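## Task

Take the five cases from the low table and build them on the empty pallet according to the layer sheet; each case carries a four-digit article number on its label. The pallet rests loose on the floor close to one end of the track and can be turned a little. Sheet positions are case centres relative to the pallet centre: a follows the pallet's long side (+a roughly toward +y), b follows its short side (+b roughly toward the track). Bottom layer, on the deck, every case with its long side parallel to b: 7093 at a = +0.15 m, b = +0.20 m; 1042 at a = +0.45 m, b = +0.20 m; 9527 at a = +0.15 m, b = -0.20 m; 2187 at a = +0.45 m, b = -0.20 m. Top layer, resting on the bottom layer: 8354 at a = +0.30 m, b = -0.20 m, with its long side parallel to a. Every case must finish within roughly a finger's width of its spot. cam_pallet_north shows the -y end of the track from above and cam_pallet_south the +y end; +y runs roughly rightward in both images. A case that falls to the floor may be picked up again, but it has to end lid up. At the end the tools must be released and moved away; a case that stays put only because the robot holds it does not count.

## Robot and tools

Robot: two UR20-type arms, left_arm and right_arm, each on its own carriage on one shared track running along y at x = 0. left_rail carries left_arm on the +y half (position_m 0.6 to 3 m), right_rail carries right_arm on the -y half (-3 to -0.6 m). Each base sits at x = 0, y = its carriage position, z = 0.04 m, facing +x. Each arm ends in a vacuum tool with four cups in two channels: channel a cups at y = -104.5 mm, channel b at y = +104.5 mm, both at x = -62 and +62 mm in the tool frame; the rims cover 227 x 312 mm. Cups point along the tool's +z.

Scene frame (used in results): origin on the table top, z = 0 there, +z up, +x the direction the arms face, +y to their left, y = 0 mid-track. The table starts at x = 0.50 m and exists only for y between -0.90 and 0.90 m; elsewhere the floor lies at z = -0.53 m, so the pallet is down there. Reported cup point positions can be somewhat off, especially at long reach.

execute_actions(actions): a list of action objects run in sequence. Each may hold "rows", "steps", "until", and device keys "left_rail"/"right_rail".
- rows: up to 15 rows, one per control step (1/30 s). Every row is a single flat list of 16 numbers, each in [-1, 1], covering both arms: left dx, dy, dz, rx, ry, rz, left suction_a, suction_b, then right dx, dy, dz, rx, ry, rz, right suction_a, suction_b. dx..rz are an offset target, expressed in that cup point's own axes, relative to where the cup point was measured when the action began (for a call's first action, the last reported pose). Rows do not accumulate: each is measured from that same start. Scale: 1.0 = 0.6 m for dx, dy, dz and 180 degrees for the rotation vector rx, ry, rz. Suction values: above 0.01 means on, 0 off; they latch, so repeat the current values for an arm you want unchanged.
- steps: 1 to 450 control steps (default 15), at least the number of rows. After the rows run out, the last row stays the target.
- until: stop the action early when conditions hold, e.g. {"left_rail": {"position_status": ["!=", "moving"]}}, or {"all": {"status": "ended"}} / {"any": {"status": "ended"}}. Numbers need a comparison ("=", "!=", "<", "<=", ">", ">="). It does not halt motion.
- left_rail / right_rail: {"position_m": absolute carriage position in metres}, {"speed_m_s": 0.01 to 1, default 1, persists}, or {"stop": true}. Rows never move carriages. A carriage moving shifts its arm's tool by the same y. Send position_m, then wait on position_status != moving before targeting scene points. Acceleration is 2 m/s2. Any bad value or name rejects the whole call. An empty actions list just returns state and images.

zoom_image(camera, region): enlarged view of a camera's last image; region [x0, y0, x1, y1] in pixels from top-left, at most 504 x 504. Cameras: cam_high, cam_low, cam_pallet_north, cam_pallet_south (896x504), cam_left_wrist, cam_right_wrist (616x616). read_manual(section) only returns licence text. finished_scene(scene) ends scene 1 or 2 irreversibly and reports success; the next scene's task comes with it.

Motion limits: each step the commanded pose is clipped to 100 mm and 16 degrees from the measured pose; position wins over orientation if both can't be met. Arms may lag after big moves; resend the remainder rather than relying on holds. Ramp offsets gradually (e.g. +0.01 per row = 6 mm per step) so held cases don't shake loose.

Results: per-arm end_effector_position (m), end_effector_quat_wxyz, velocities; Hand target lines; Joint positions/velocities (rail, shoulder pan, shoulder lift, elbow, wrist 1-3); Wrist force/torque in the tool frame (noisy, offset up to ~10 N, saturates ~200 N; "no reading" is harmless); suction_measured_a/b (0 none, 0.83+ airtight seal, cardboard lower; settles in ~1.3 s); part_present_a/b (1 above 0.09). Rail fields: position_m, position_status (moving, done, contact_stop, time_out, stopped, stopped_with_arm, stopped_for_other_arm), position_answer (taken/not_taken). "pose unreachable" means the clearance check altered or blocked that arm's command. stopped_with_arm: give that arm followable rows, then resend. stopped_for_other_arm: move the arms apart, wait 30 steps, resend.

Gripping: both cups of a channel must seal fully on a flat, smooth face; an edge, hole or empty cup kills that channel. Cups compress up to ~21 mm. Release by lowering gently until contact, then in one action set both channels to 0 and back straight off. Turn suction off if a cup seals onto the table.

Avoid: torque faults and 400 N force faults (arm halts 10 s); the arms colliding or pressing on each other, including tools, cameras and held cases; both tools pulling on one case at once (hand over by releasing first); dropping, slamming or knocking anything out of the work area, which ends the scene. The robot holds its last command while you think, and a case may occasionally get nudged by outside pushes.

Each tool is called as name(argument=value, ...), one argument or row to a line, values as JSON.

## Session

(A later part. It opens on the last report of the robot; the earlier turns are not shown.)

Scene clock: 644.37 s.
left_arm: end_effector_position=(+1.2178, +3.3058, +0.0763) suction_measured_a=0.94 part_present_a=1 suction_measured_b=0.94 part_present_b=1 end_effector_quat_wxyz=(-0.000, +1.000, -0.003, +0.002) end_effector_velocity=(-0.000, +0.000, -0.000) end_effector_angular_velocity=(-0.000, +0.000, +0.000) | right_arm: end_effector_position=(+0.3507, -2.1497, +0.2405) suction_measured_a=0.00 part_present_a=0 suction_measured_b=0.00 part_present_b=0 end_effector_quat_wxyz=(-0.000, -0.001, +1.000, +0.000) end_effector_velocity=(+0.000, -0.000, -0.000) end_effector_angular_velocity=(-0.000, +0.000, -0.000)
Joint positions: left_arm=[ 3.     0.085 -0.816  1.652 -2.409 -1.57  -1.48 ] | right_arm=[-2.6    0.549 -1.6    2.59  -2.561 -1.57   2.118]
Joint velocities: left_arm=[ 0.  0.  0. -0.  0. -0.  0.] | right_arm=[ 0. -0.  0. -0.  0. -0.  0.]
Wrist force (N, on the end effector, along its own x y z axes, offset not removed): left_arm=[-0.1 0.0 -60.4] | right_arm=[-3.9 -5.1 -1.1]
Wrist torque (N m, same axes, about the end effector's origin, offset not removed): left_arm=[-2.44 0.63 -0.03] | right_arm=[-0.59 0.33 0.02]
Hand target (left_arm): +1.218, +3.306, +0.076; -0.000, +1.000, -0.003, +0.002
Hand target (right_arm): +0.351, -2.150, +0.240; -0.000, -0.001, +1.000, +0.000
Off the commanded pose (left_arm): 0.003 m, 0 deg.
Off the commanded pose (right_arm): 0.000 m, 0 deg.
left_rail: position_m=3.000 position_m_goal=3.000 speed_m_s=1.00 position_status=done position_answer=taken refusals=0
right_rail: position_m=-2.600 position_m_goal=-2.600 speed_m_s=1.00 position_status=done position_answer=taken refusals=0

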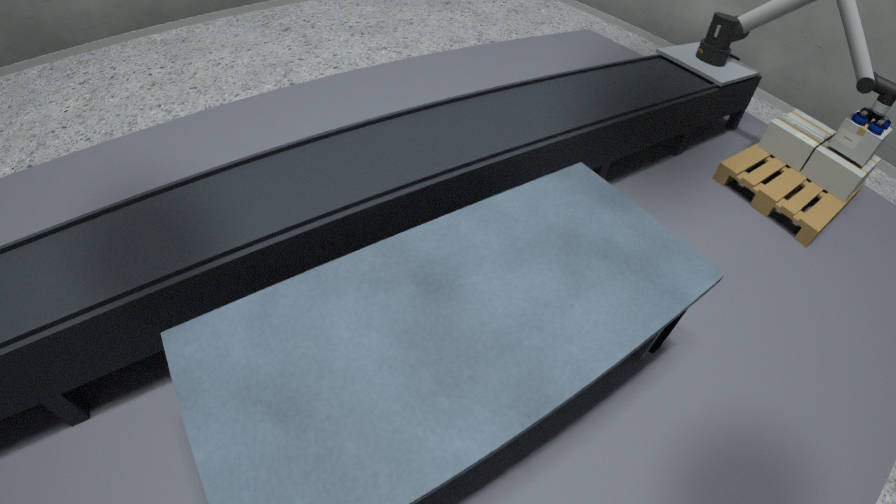

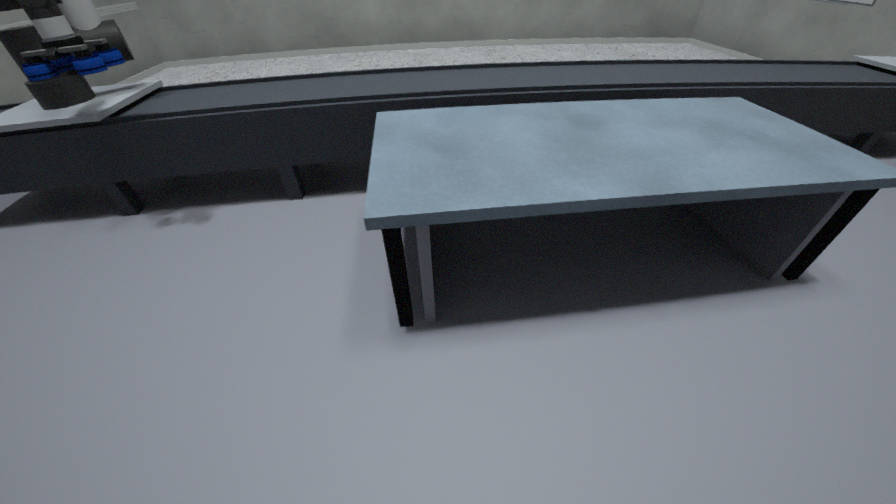

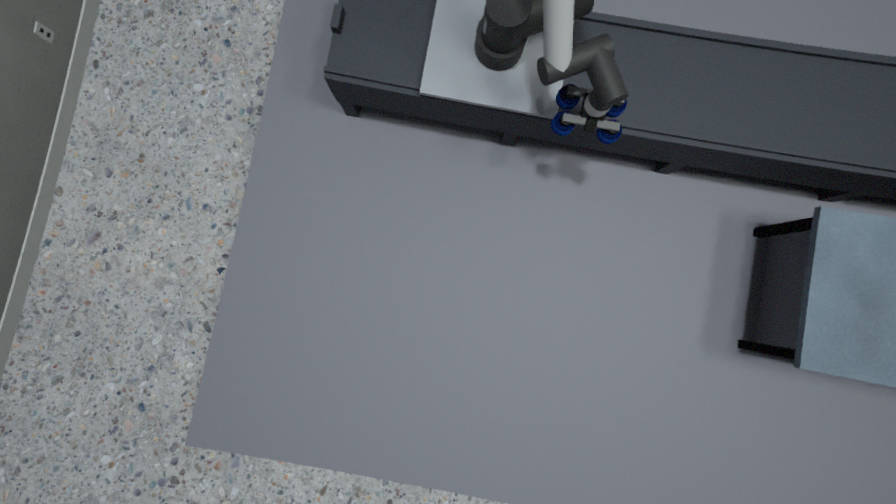

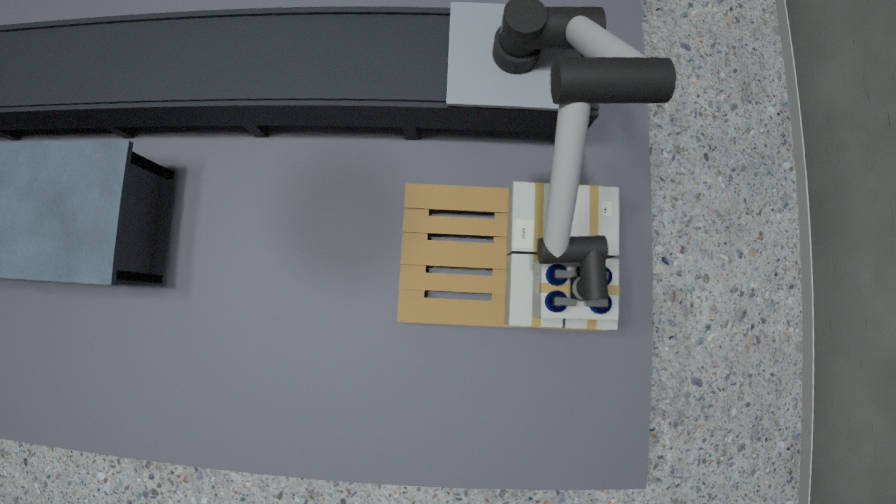

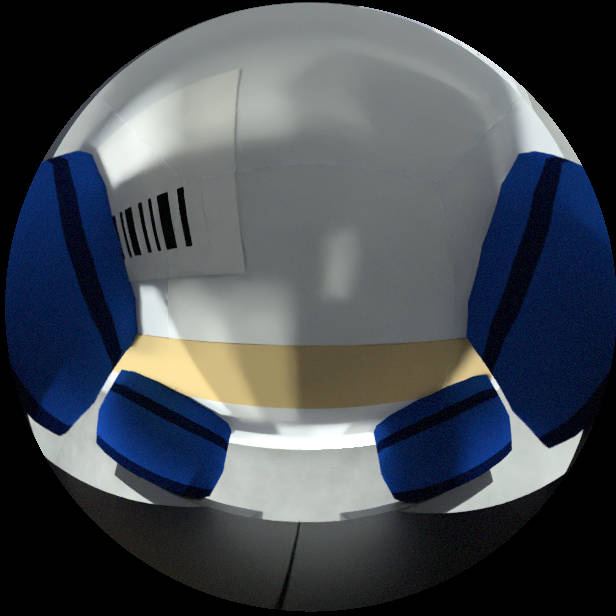

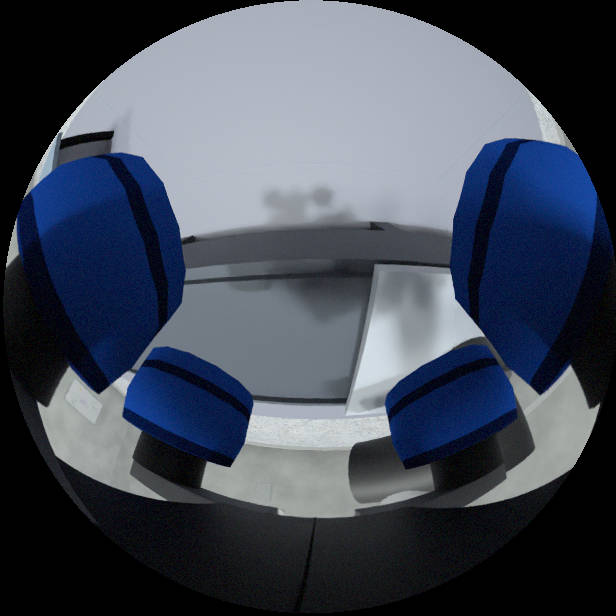

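execute_actions(
  actions=[
    {"rows":[[0,0.01,0.004,0,0,0.0008,1,1,0,0,0,0,0,0,0,0],[0,0.022,0.012,0,0,0.0016,1,1,0,0,0,0,0,0,0,0],[0,0.035,0.0235,0,0,0.0025,1,1,0,0,0,0,0,0,0,0]],"steps":6},
  ],
)

Scene clock: 654.77 s.
left_arm: end_effector_position=(+1.2177, +3.2944, +0.0691) suction_measured_a=0.94 part_present_a=1 suction_measured_b=0.94 part_present_b=1 end_effector_quat_wxyz=(-0.000, +1.000, -0.005, +0.001) end_effector_velocity=(-0.003, -0.080, -0.058) end_effector_angular_velocity=(-0.000, +0.004, -0.030) | right_arm: end_effector_position=(+0.3507, -2.1497, +0.2405) suction_measured_a=0.00 part_present_a=0 suction_measured_b=0.00 part_present_b=0 end_effector_quat_wxyz=(-0.000, -0.001, +1.000, +0.000) end_effector_velocity=(-0.000, +0.000, +0.000) end_effector_angular_velocity=(+0.000, -0.000, +0.000)
Joint positions: left_arm=[ 3.     0.076 -0.812  1.657 -2.419 -1.57  -1.484] | right_arm=[-2.6    0.549 -1.6    2.59  -2.561 -1.57   2.118]
Joint velocities: left_arm=[ 0.    -0.064  0.035  0.042 -0.073  0.    -0.034] | right_arm=[ 0.  0. -0.  0. -0. -0.  0.]
Wrist force (N, on the end effector, along its own x y z axes, offset not removed): left_arm=[2.4 11.4 -53.5] | right_arm=[-1.0 -0.8 -1.2]
Wrist torque (N m, same axes, about the end effector's origin, offset not removed): left_arm=[-2.55 -0.07 -0.01] | right_arm=[-0.06 0.09 0.00]
Hand target (left_arm): +1.218, +3.285, +0.062; -0.000, +1.000, -0.007, +0.001
Hand target (right_arm): +0.351, -2.150, +0.240; -0.000, -0.001, +1.000, +0.000
Off the commanded pose (left_arm): 0.012 m, 0 deg.
Off the commanded pose (right_arm): 0.000 m, 0 deg.
left_rail: position_m=3.000 position_m_goal=3.000 speed_m_s=1.00 position_status=done position_answer=taken refusals=0
right_rail: position_m=-2.600 position_m_goal=-2.600 speed_m_s=1.00 position_status=done position_answer=taken refusals=0

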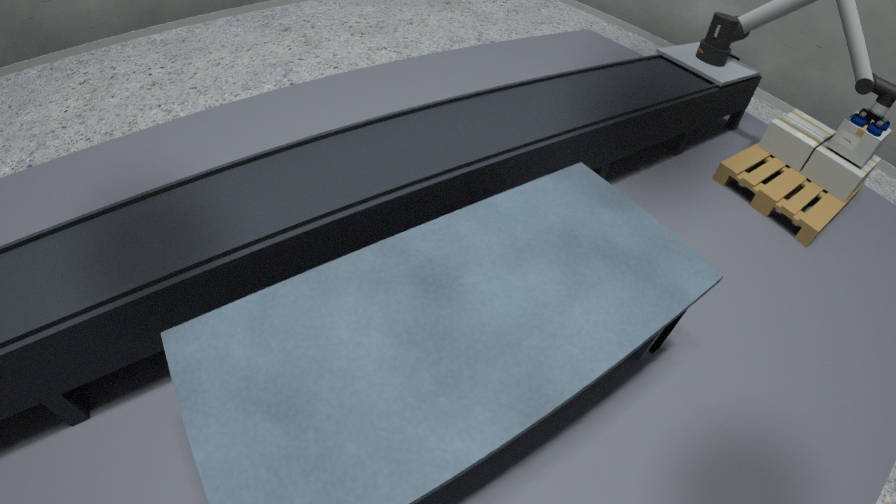

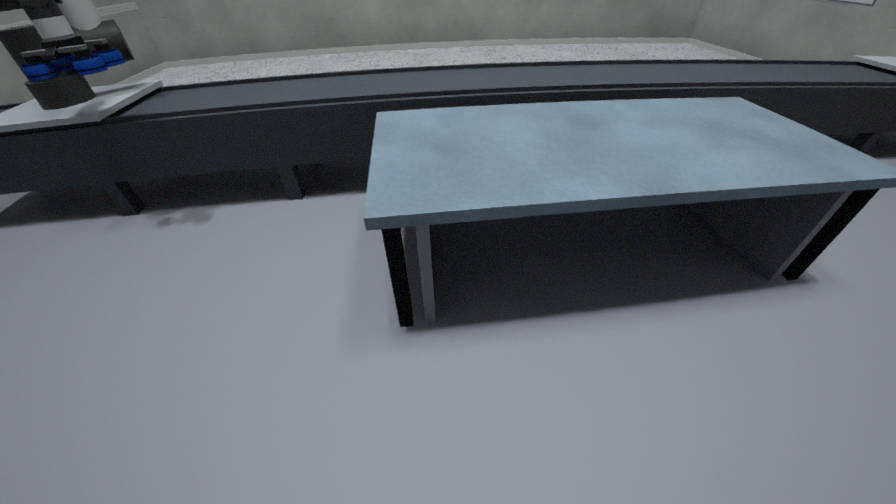

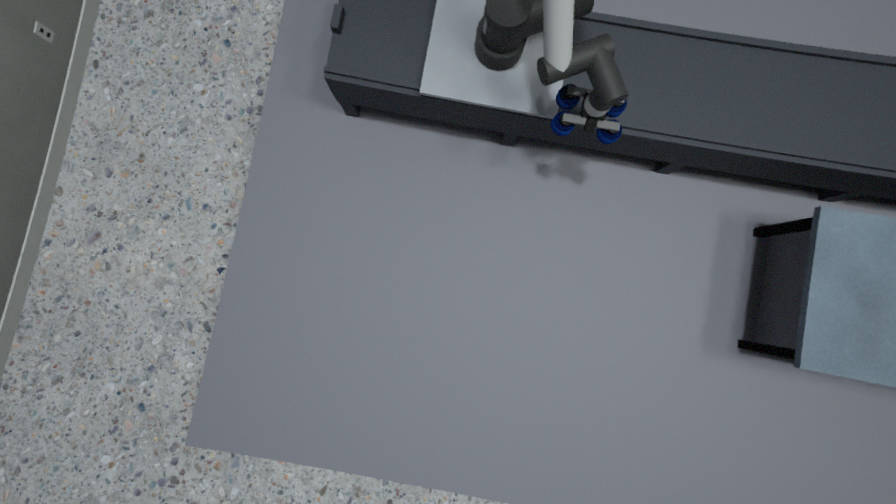

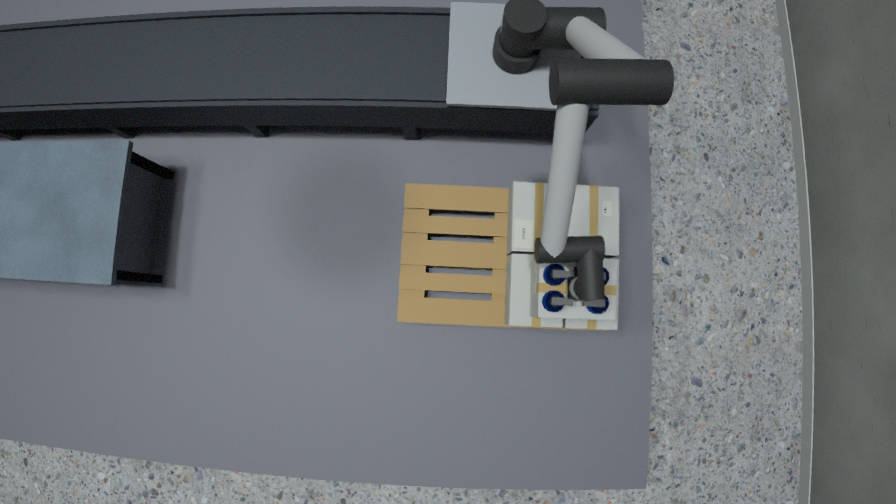

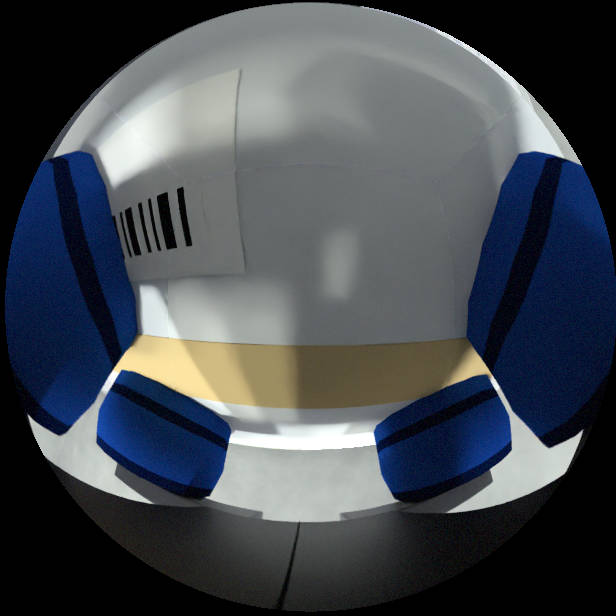

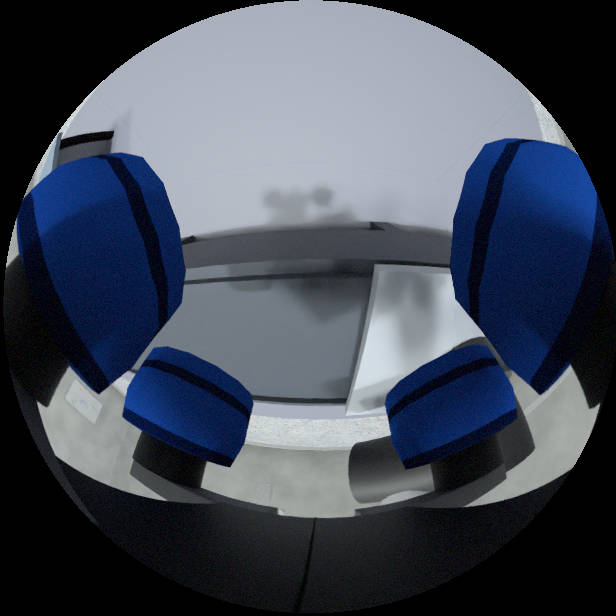

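execute_actions(
  actions=[],
)

zoom_image(
  camera="cam_pallet_south",
  region=[525, 250, 625, 335],
)

Scene clock: 656.03 s.
left_arm: end_effector_position=(+1.2176, +3.2849, +0.0622) suction_measured_a=0.94 part_present_a=1 suction_measured_b=0.94 part_present_b=1 end_effector_quat_wxyz=(-0.000, +1.000, -0.007, +0.001) end_effector_velocity=(+0.000, -0.000, -0.000) end_effector_angular_velocity=(+0.000, +0.000, -0.000) | right_arm: end_effector_position=(+0.3507, -2.1497, +0.2405) suction_measured_a=0.00 part_present_a=0 suction_measured_b=0.00 part_present_b=0 end_effector_quat_wxyz=(-0.000, -0.001, +1.000, +0.000) end_effector_velocity=(+0.000, +0.000, -0.000) end_effector_angular_velocity=(-0.000, +0.000, +0.000)
Joint positions: left_arm=[ 3.     0.068 -0.808  1.663 -2.428 -1.57  -1.489] | right_arm=[-2.6    0.549 -1.6    2.59  -2.561 -1.57   2.118]
Joint velocities: left_arm=[ 0. -0.  0.  0. -0.  0.  0.] | right_arm=[ 0. -0.  0. -0.  0. -0. -0.]
Wrist force (N, on the end effector, along its own x y z axes, offset not removed): left_arm=[2.2 1.9 -56.7] | right_arm=[-1.4 -1.1 -0.2]
Wrist torque (N m, same axes, about the end effector's origin, offset not removed): left_arm=[-2.24 0.11 -0.04] | right_arm=[-0.03 0.11 -0.04]
Hand target (left_arm): +1.218, +3.285, +0.062; -0.000, +1.000, -0.007, +0.001
Hand target (right_arm): +0.351, -2.150, +0.240; -0.000, -0.001, +1.000, +0.000
Off the commanded pose (left_arm): 0.000 m, 0 deg.
Off the commanded pose (right_arm): 0.000 m, 0 deg.
left_rail: position_m=3.000 position_m_goal=3.000 speed_m_s=1.00 position_status=done position_answer=taken refusals=0
right_rail: position_m=-2.600 position_m_goal=-2.600 speed_m_s=1.00 position_status=done position_answer=taken refusals=0

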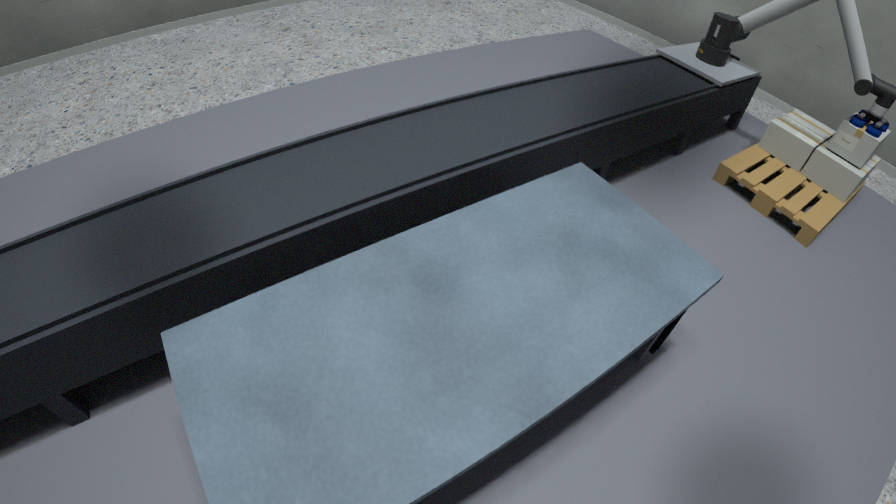

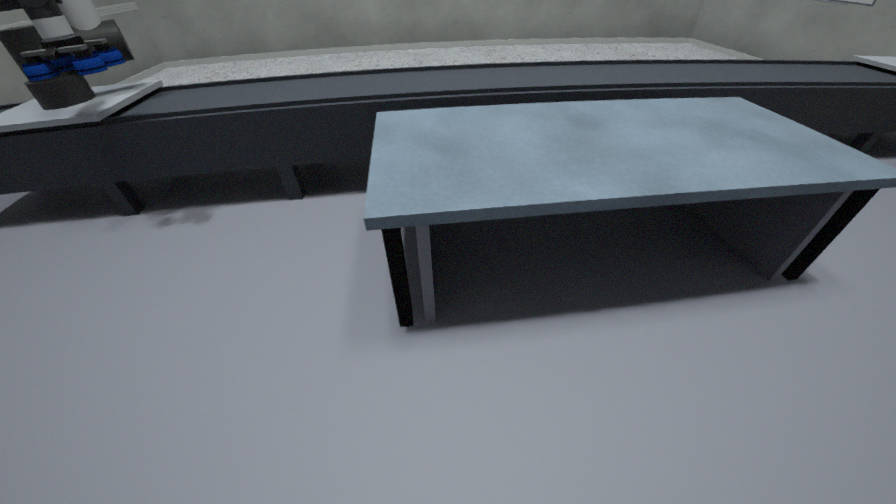

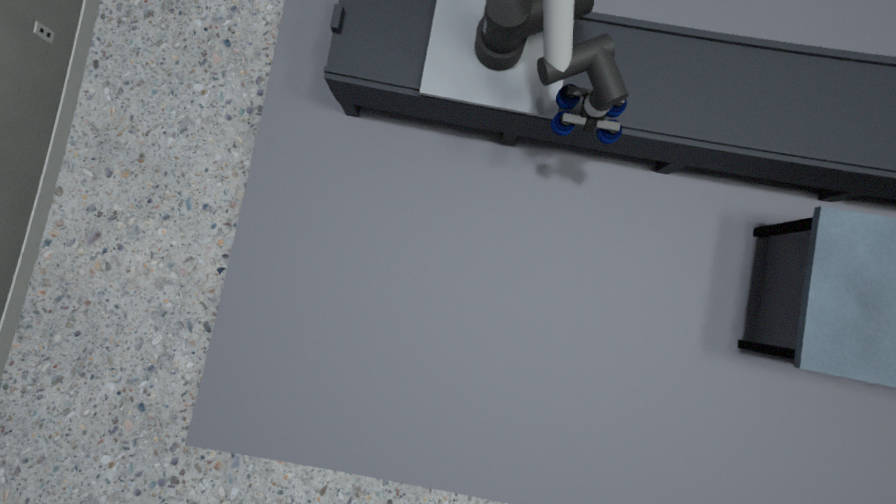

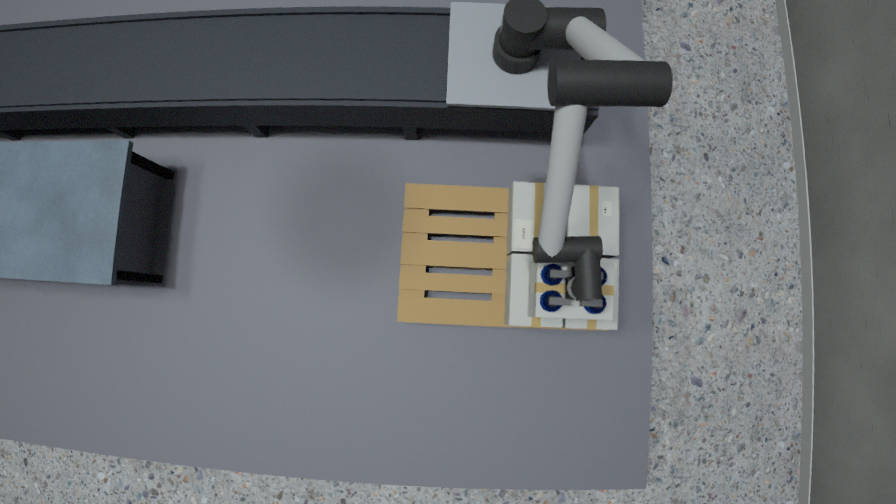

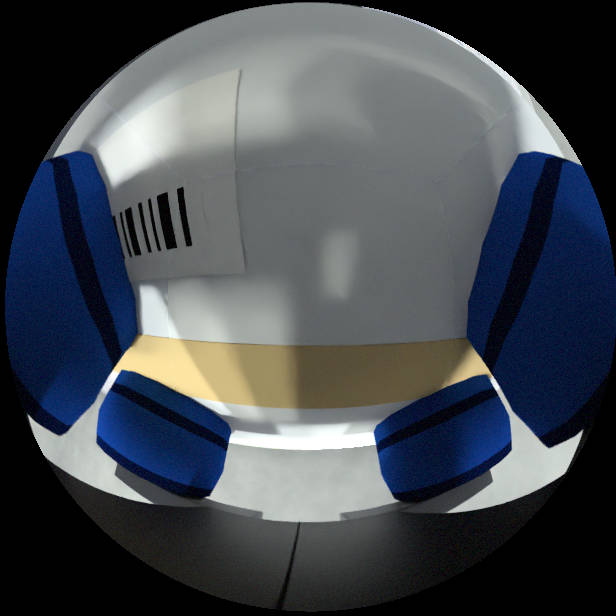

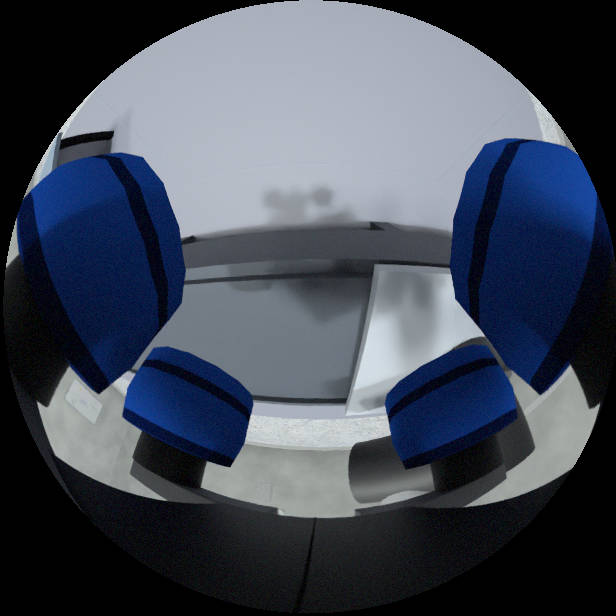

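Region (525, 250, 625, 335) of cam_pallet_south's 896x504 image, scaled by 5.040, with more detail than that image has; it fills the top 428 rows of this view, and the rest is white.

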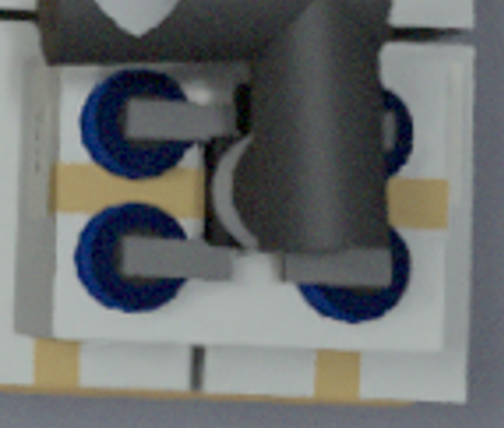

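execute_actions(
  actions=[
    {"rows":[[0.003,0,0.003,0,0,0.0007,1,1,0,0,0,0,0,0,0,0],[0.0065,0,0.008,0,0,0.0013,1,1,0,0,0,0,0,0,0,0]],"steps":3},
  ],
)

Scene clock: 664.00 s.
left_arm: end_effector_position=(+1.2181, +3.2849, +0.0614) suction_measured_a=0.94 part_present_a=1 suction_measured_b=0.94 part_present_b=1 end_effector_quat_wxyz=(-0.000, +1.000, -0.007, +0.001) end_effector_velocity=(+0.018, -0.000, -0.025) end_effector_angular_velocity=(-0.000, +0.002, -0.020) | right_arm: end_effector_position=(+0.3507, -2.1497, +0.2405) suction_measured_a=0.00 part_present_a=0 suction_measured_b=0.00 part_present_b=0 end_effector_quat_wxyz=(-0.000, -0.001, +1.000, +0.000) end_effector_velocity=(+0.000, +0.000, -0.000) end_effector_angular_velocity=(-0.000, +0.000, +0.000)
Joint positions: left_arm=[ 3.     0.068 -0.807  1.662 -2.428 -1.57  -1.488] | right_arm=[-2.6    0.549 -1.6    2.59  -2.561 -1.57   2.118]
Joint velocities: left_arm=[ 0.    -0.001  0.035 -0.029 -0.005  0.     0.019] | right_arm=[ 0. -0.  0. -0.  0.  0. -0.]
Wrist force (N, on the end effector, along its own x y z axes, offset not removed): left_arm=[-1.6 3.1 -61.3] | right_arm=[-3.6 -1.4 -0.5]
Wrist torque (N m, same axes, about the end effector's origin, offset not removed): left_arm=[-2.07 0.23 -0.23] | right_arm=[-0.08 0.37 -0.08]
Hand target (left_arm): +1.221, +3.285, +0.057; -0.000, +1.000, -0.009, +0.001
Hand target (right_arm): +0.351, -2.150, +0.240; -0.000, -0.001, +1.000, +0.000
Off the commanded pose (left_arm): 0.005 m, 0 deg.
Off the commanded pose (right_arm): 0.000 m, 0 deg.
left_rail: position_m=3.000 position_m_goal=3.000 speed_m_s=1.00 position_status=done position_answer=taken refusals=0
right_rail: position_m=-2.600 position_m_goal=-2.600 speed_m_s=1.00 position_status=done position_answer=taken refusals=0

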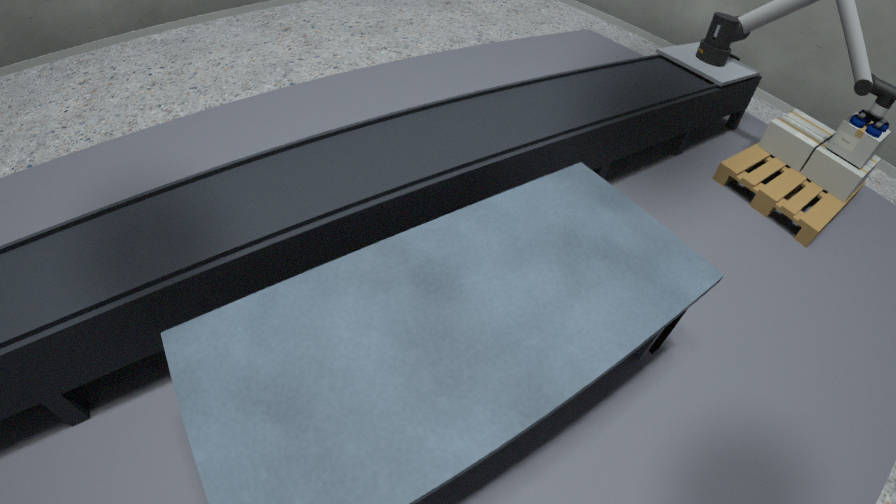

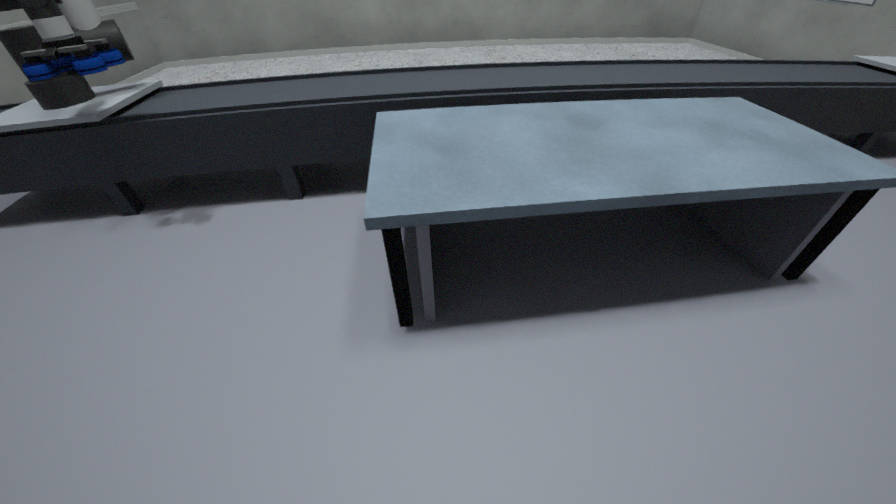

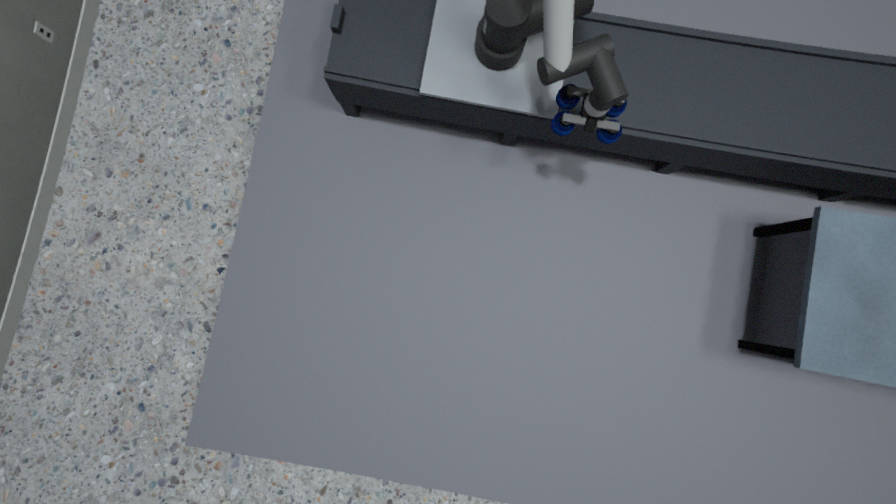

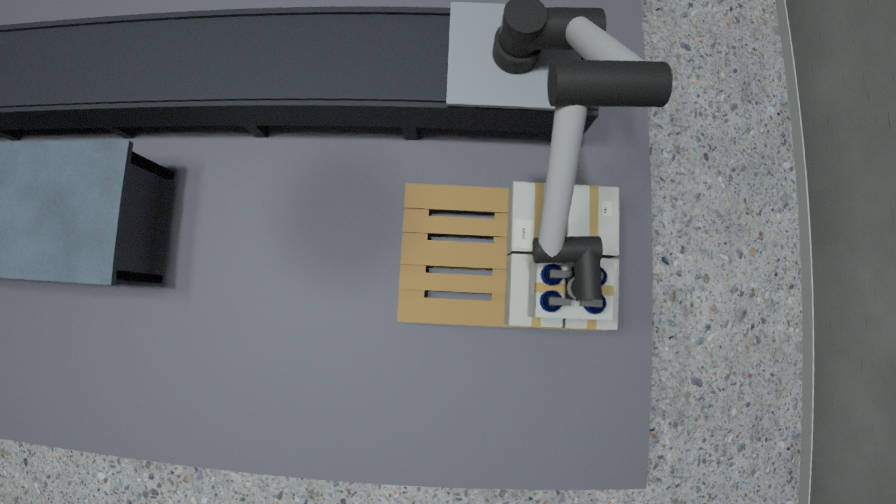

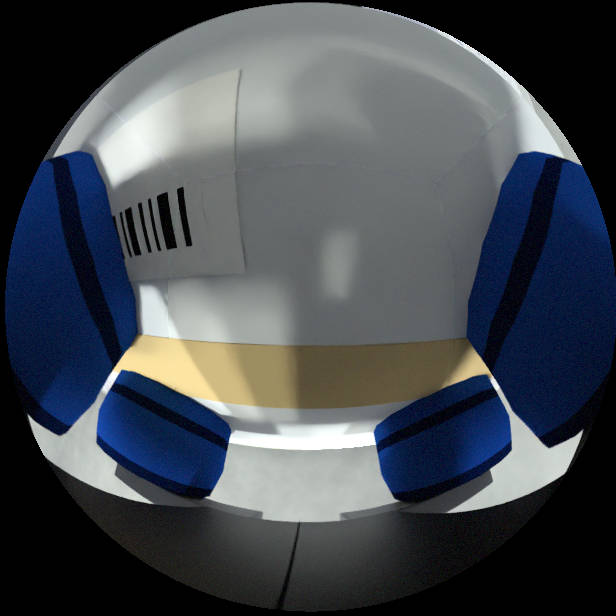

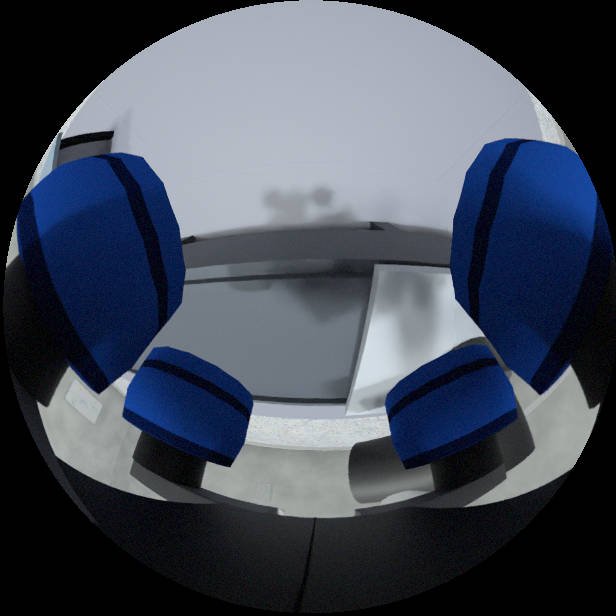

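execute_actions(
  actions=[],
)

zoom_image(
  camera="cam_pallet_south",
  region=[525, 250, 625, 335],
)

Scene clock: 665.13 s.
left_arm: end_effector_position=(+1.2214, +3.2848, +0.0574) suction_measured_a=0.94 part_present_a=1 suction_measured_b=0.94 part_present_b=1 end_effector_quat_wxyz=(-0.000, +1.000, -0.009, +0.001) end_effector_velocity=(+0.000, +0.000, -0.000) end_effector_angular_velocity=(+0.000, -0.000, +0.000) | right_arm: end_effector_position=(+0.3507, -2.1497, +0.2405) suction_measured_a=0.00 part_present_a=0 suction_measured_b=0.00 part_present_b=0 end_effector_quat_wxyz=(-0.000, -0.001, +1.000, +0.000) end_effector_velocity=(+0.000, -0.000, -0.000) end_effector_angular_velocity=(-0.000, +0.000, -0.000)
Joint positions: left_arm=[ 3.     0.068 -0.801  1.657 -2.429 -1.57  -1.485] | right_arm=[-2.6    0.549 -1.6    2.59  -2.561 -1.57   2.118]
Joint velocities: left_arm=[ 0. -0.  0. -0. -0.  0. -0.] | right_arm=[ 0. -0.  0. -0.  0. -0. -0.]
Wrist force (N, on the end effector, along its own x y z axes, offset not removed): left_arm=[5.8 -3.0 -56.9] | right_arm=[-4.9 -5.1 -2.6]
Wrist torque (N m, same axes, about the end effector's origin, offset not removed): left_arm=[-2.96 -0.18 -0.12] | right_arm=[-0.60 0.57 -0.11]
Hand target (left_arm): +1.221, +3.285, +0.057; -0.000, +1.000, -0.009, +0.001
Hand target (right_arm): +0.351, -2.150, +0.240; -0.000, -0.001, +1.000, +0.000
Off the commanded pose (left_arm): 0.000 m, 0 deg.
Off the commanded pose (right_arm): 0.000 m, 0 deg.
left_rail: position_m=3.000 position_m_goal=3.000 speed_m_s=1.00 position_status=done position_answer=taken refusals=0
right_rail: position_m=-2.600 position_m_goal=-2.600 speed_m_s=1.00 position_status=done position_answer=taken refusals=0

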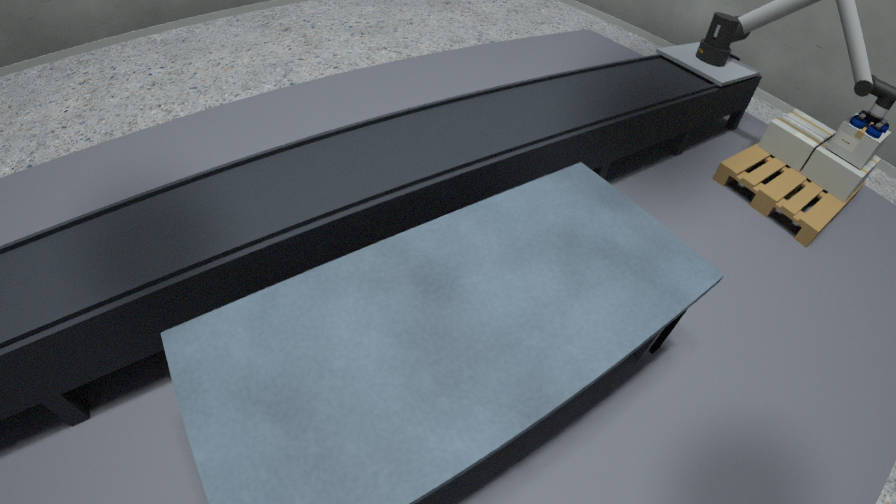

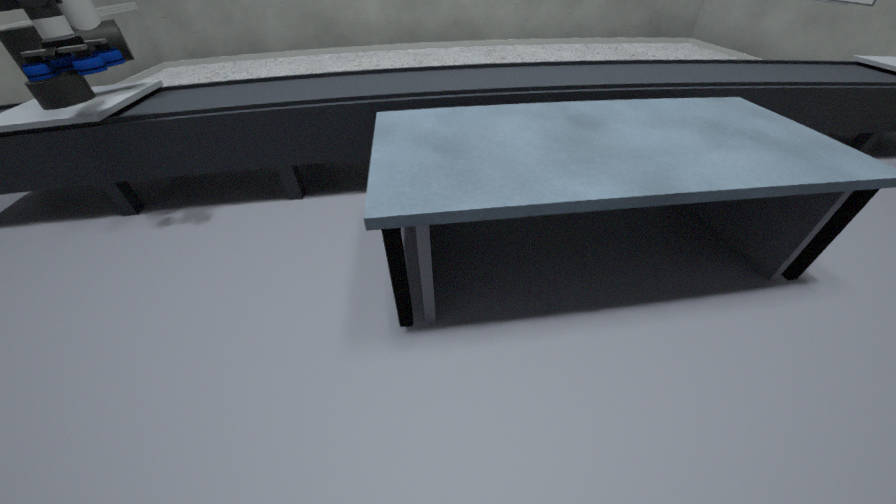

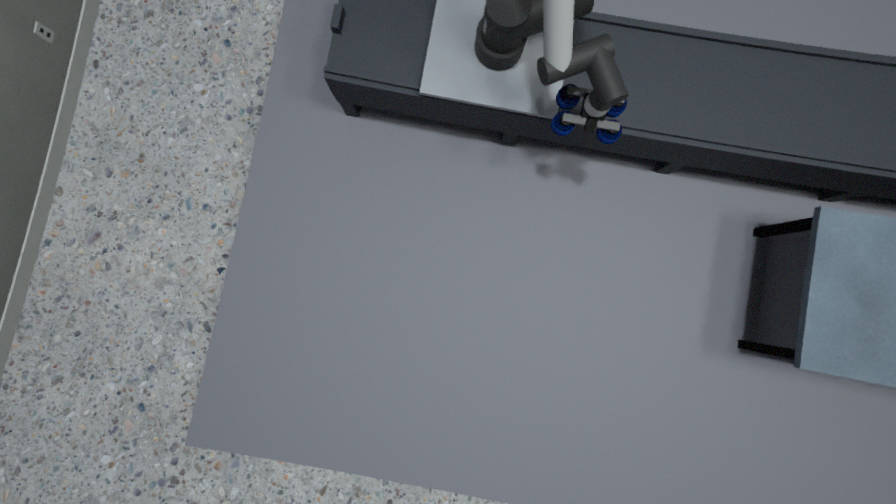

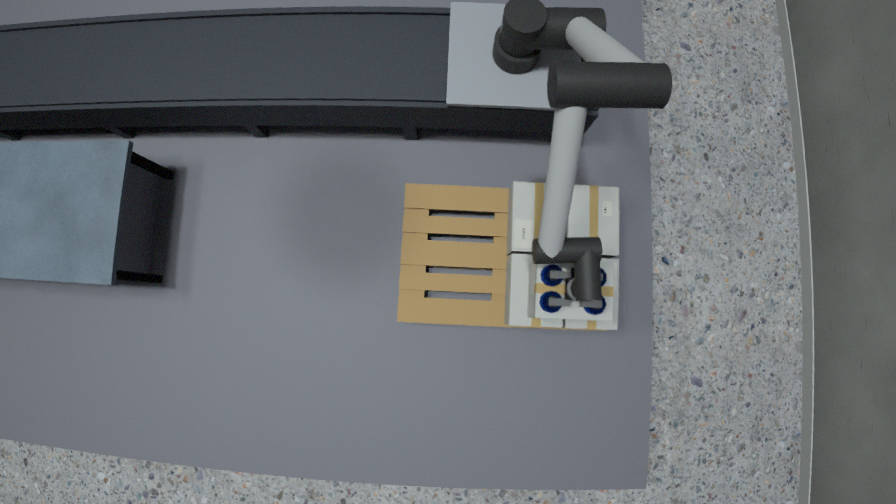

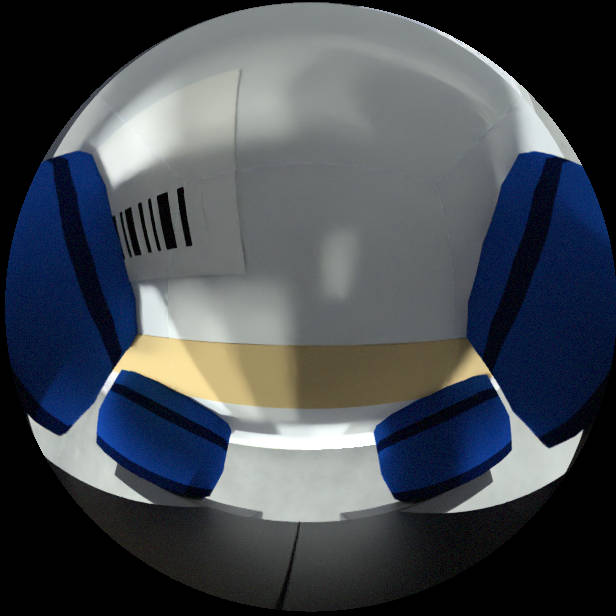

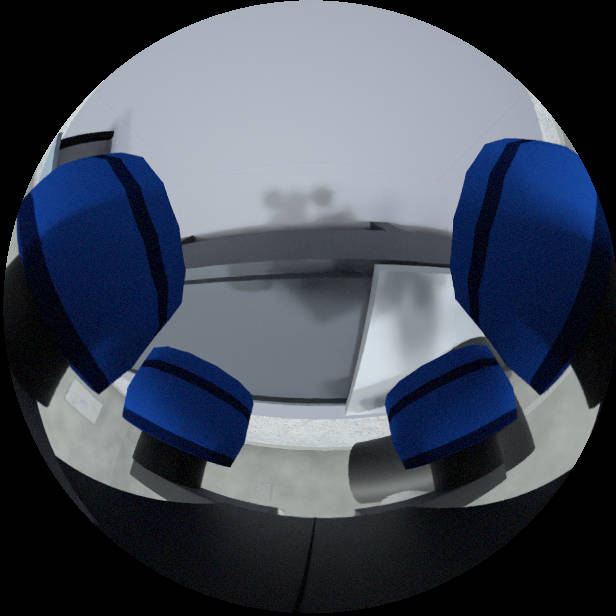

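Region (525, 250, 625, 335) of cam_pallet_south's 896x504 image, scaled by 5.040, with more detail than that image has; it fills the top 428 rows of this view, and the rest is white.

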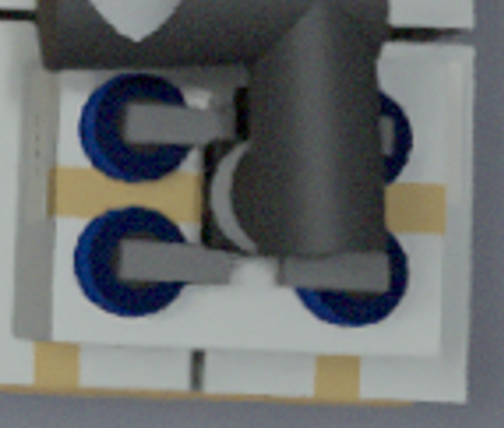

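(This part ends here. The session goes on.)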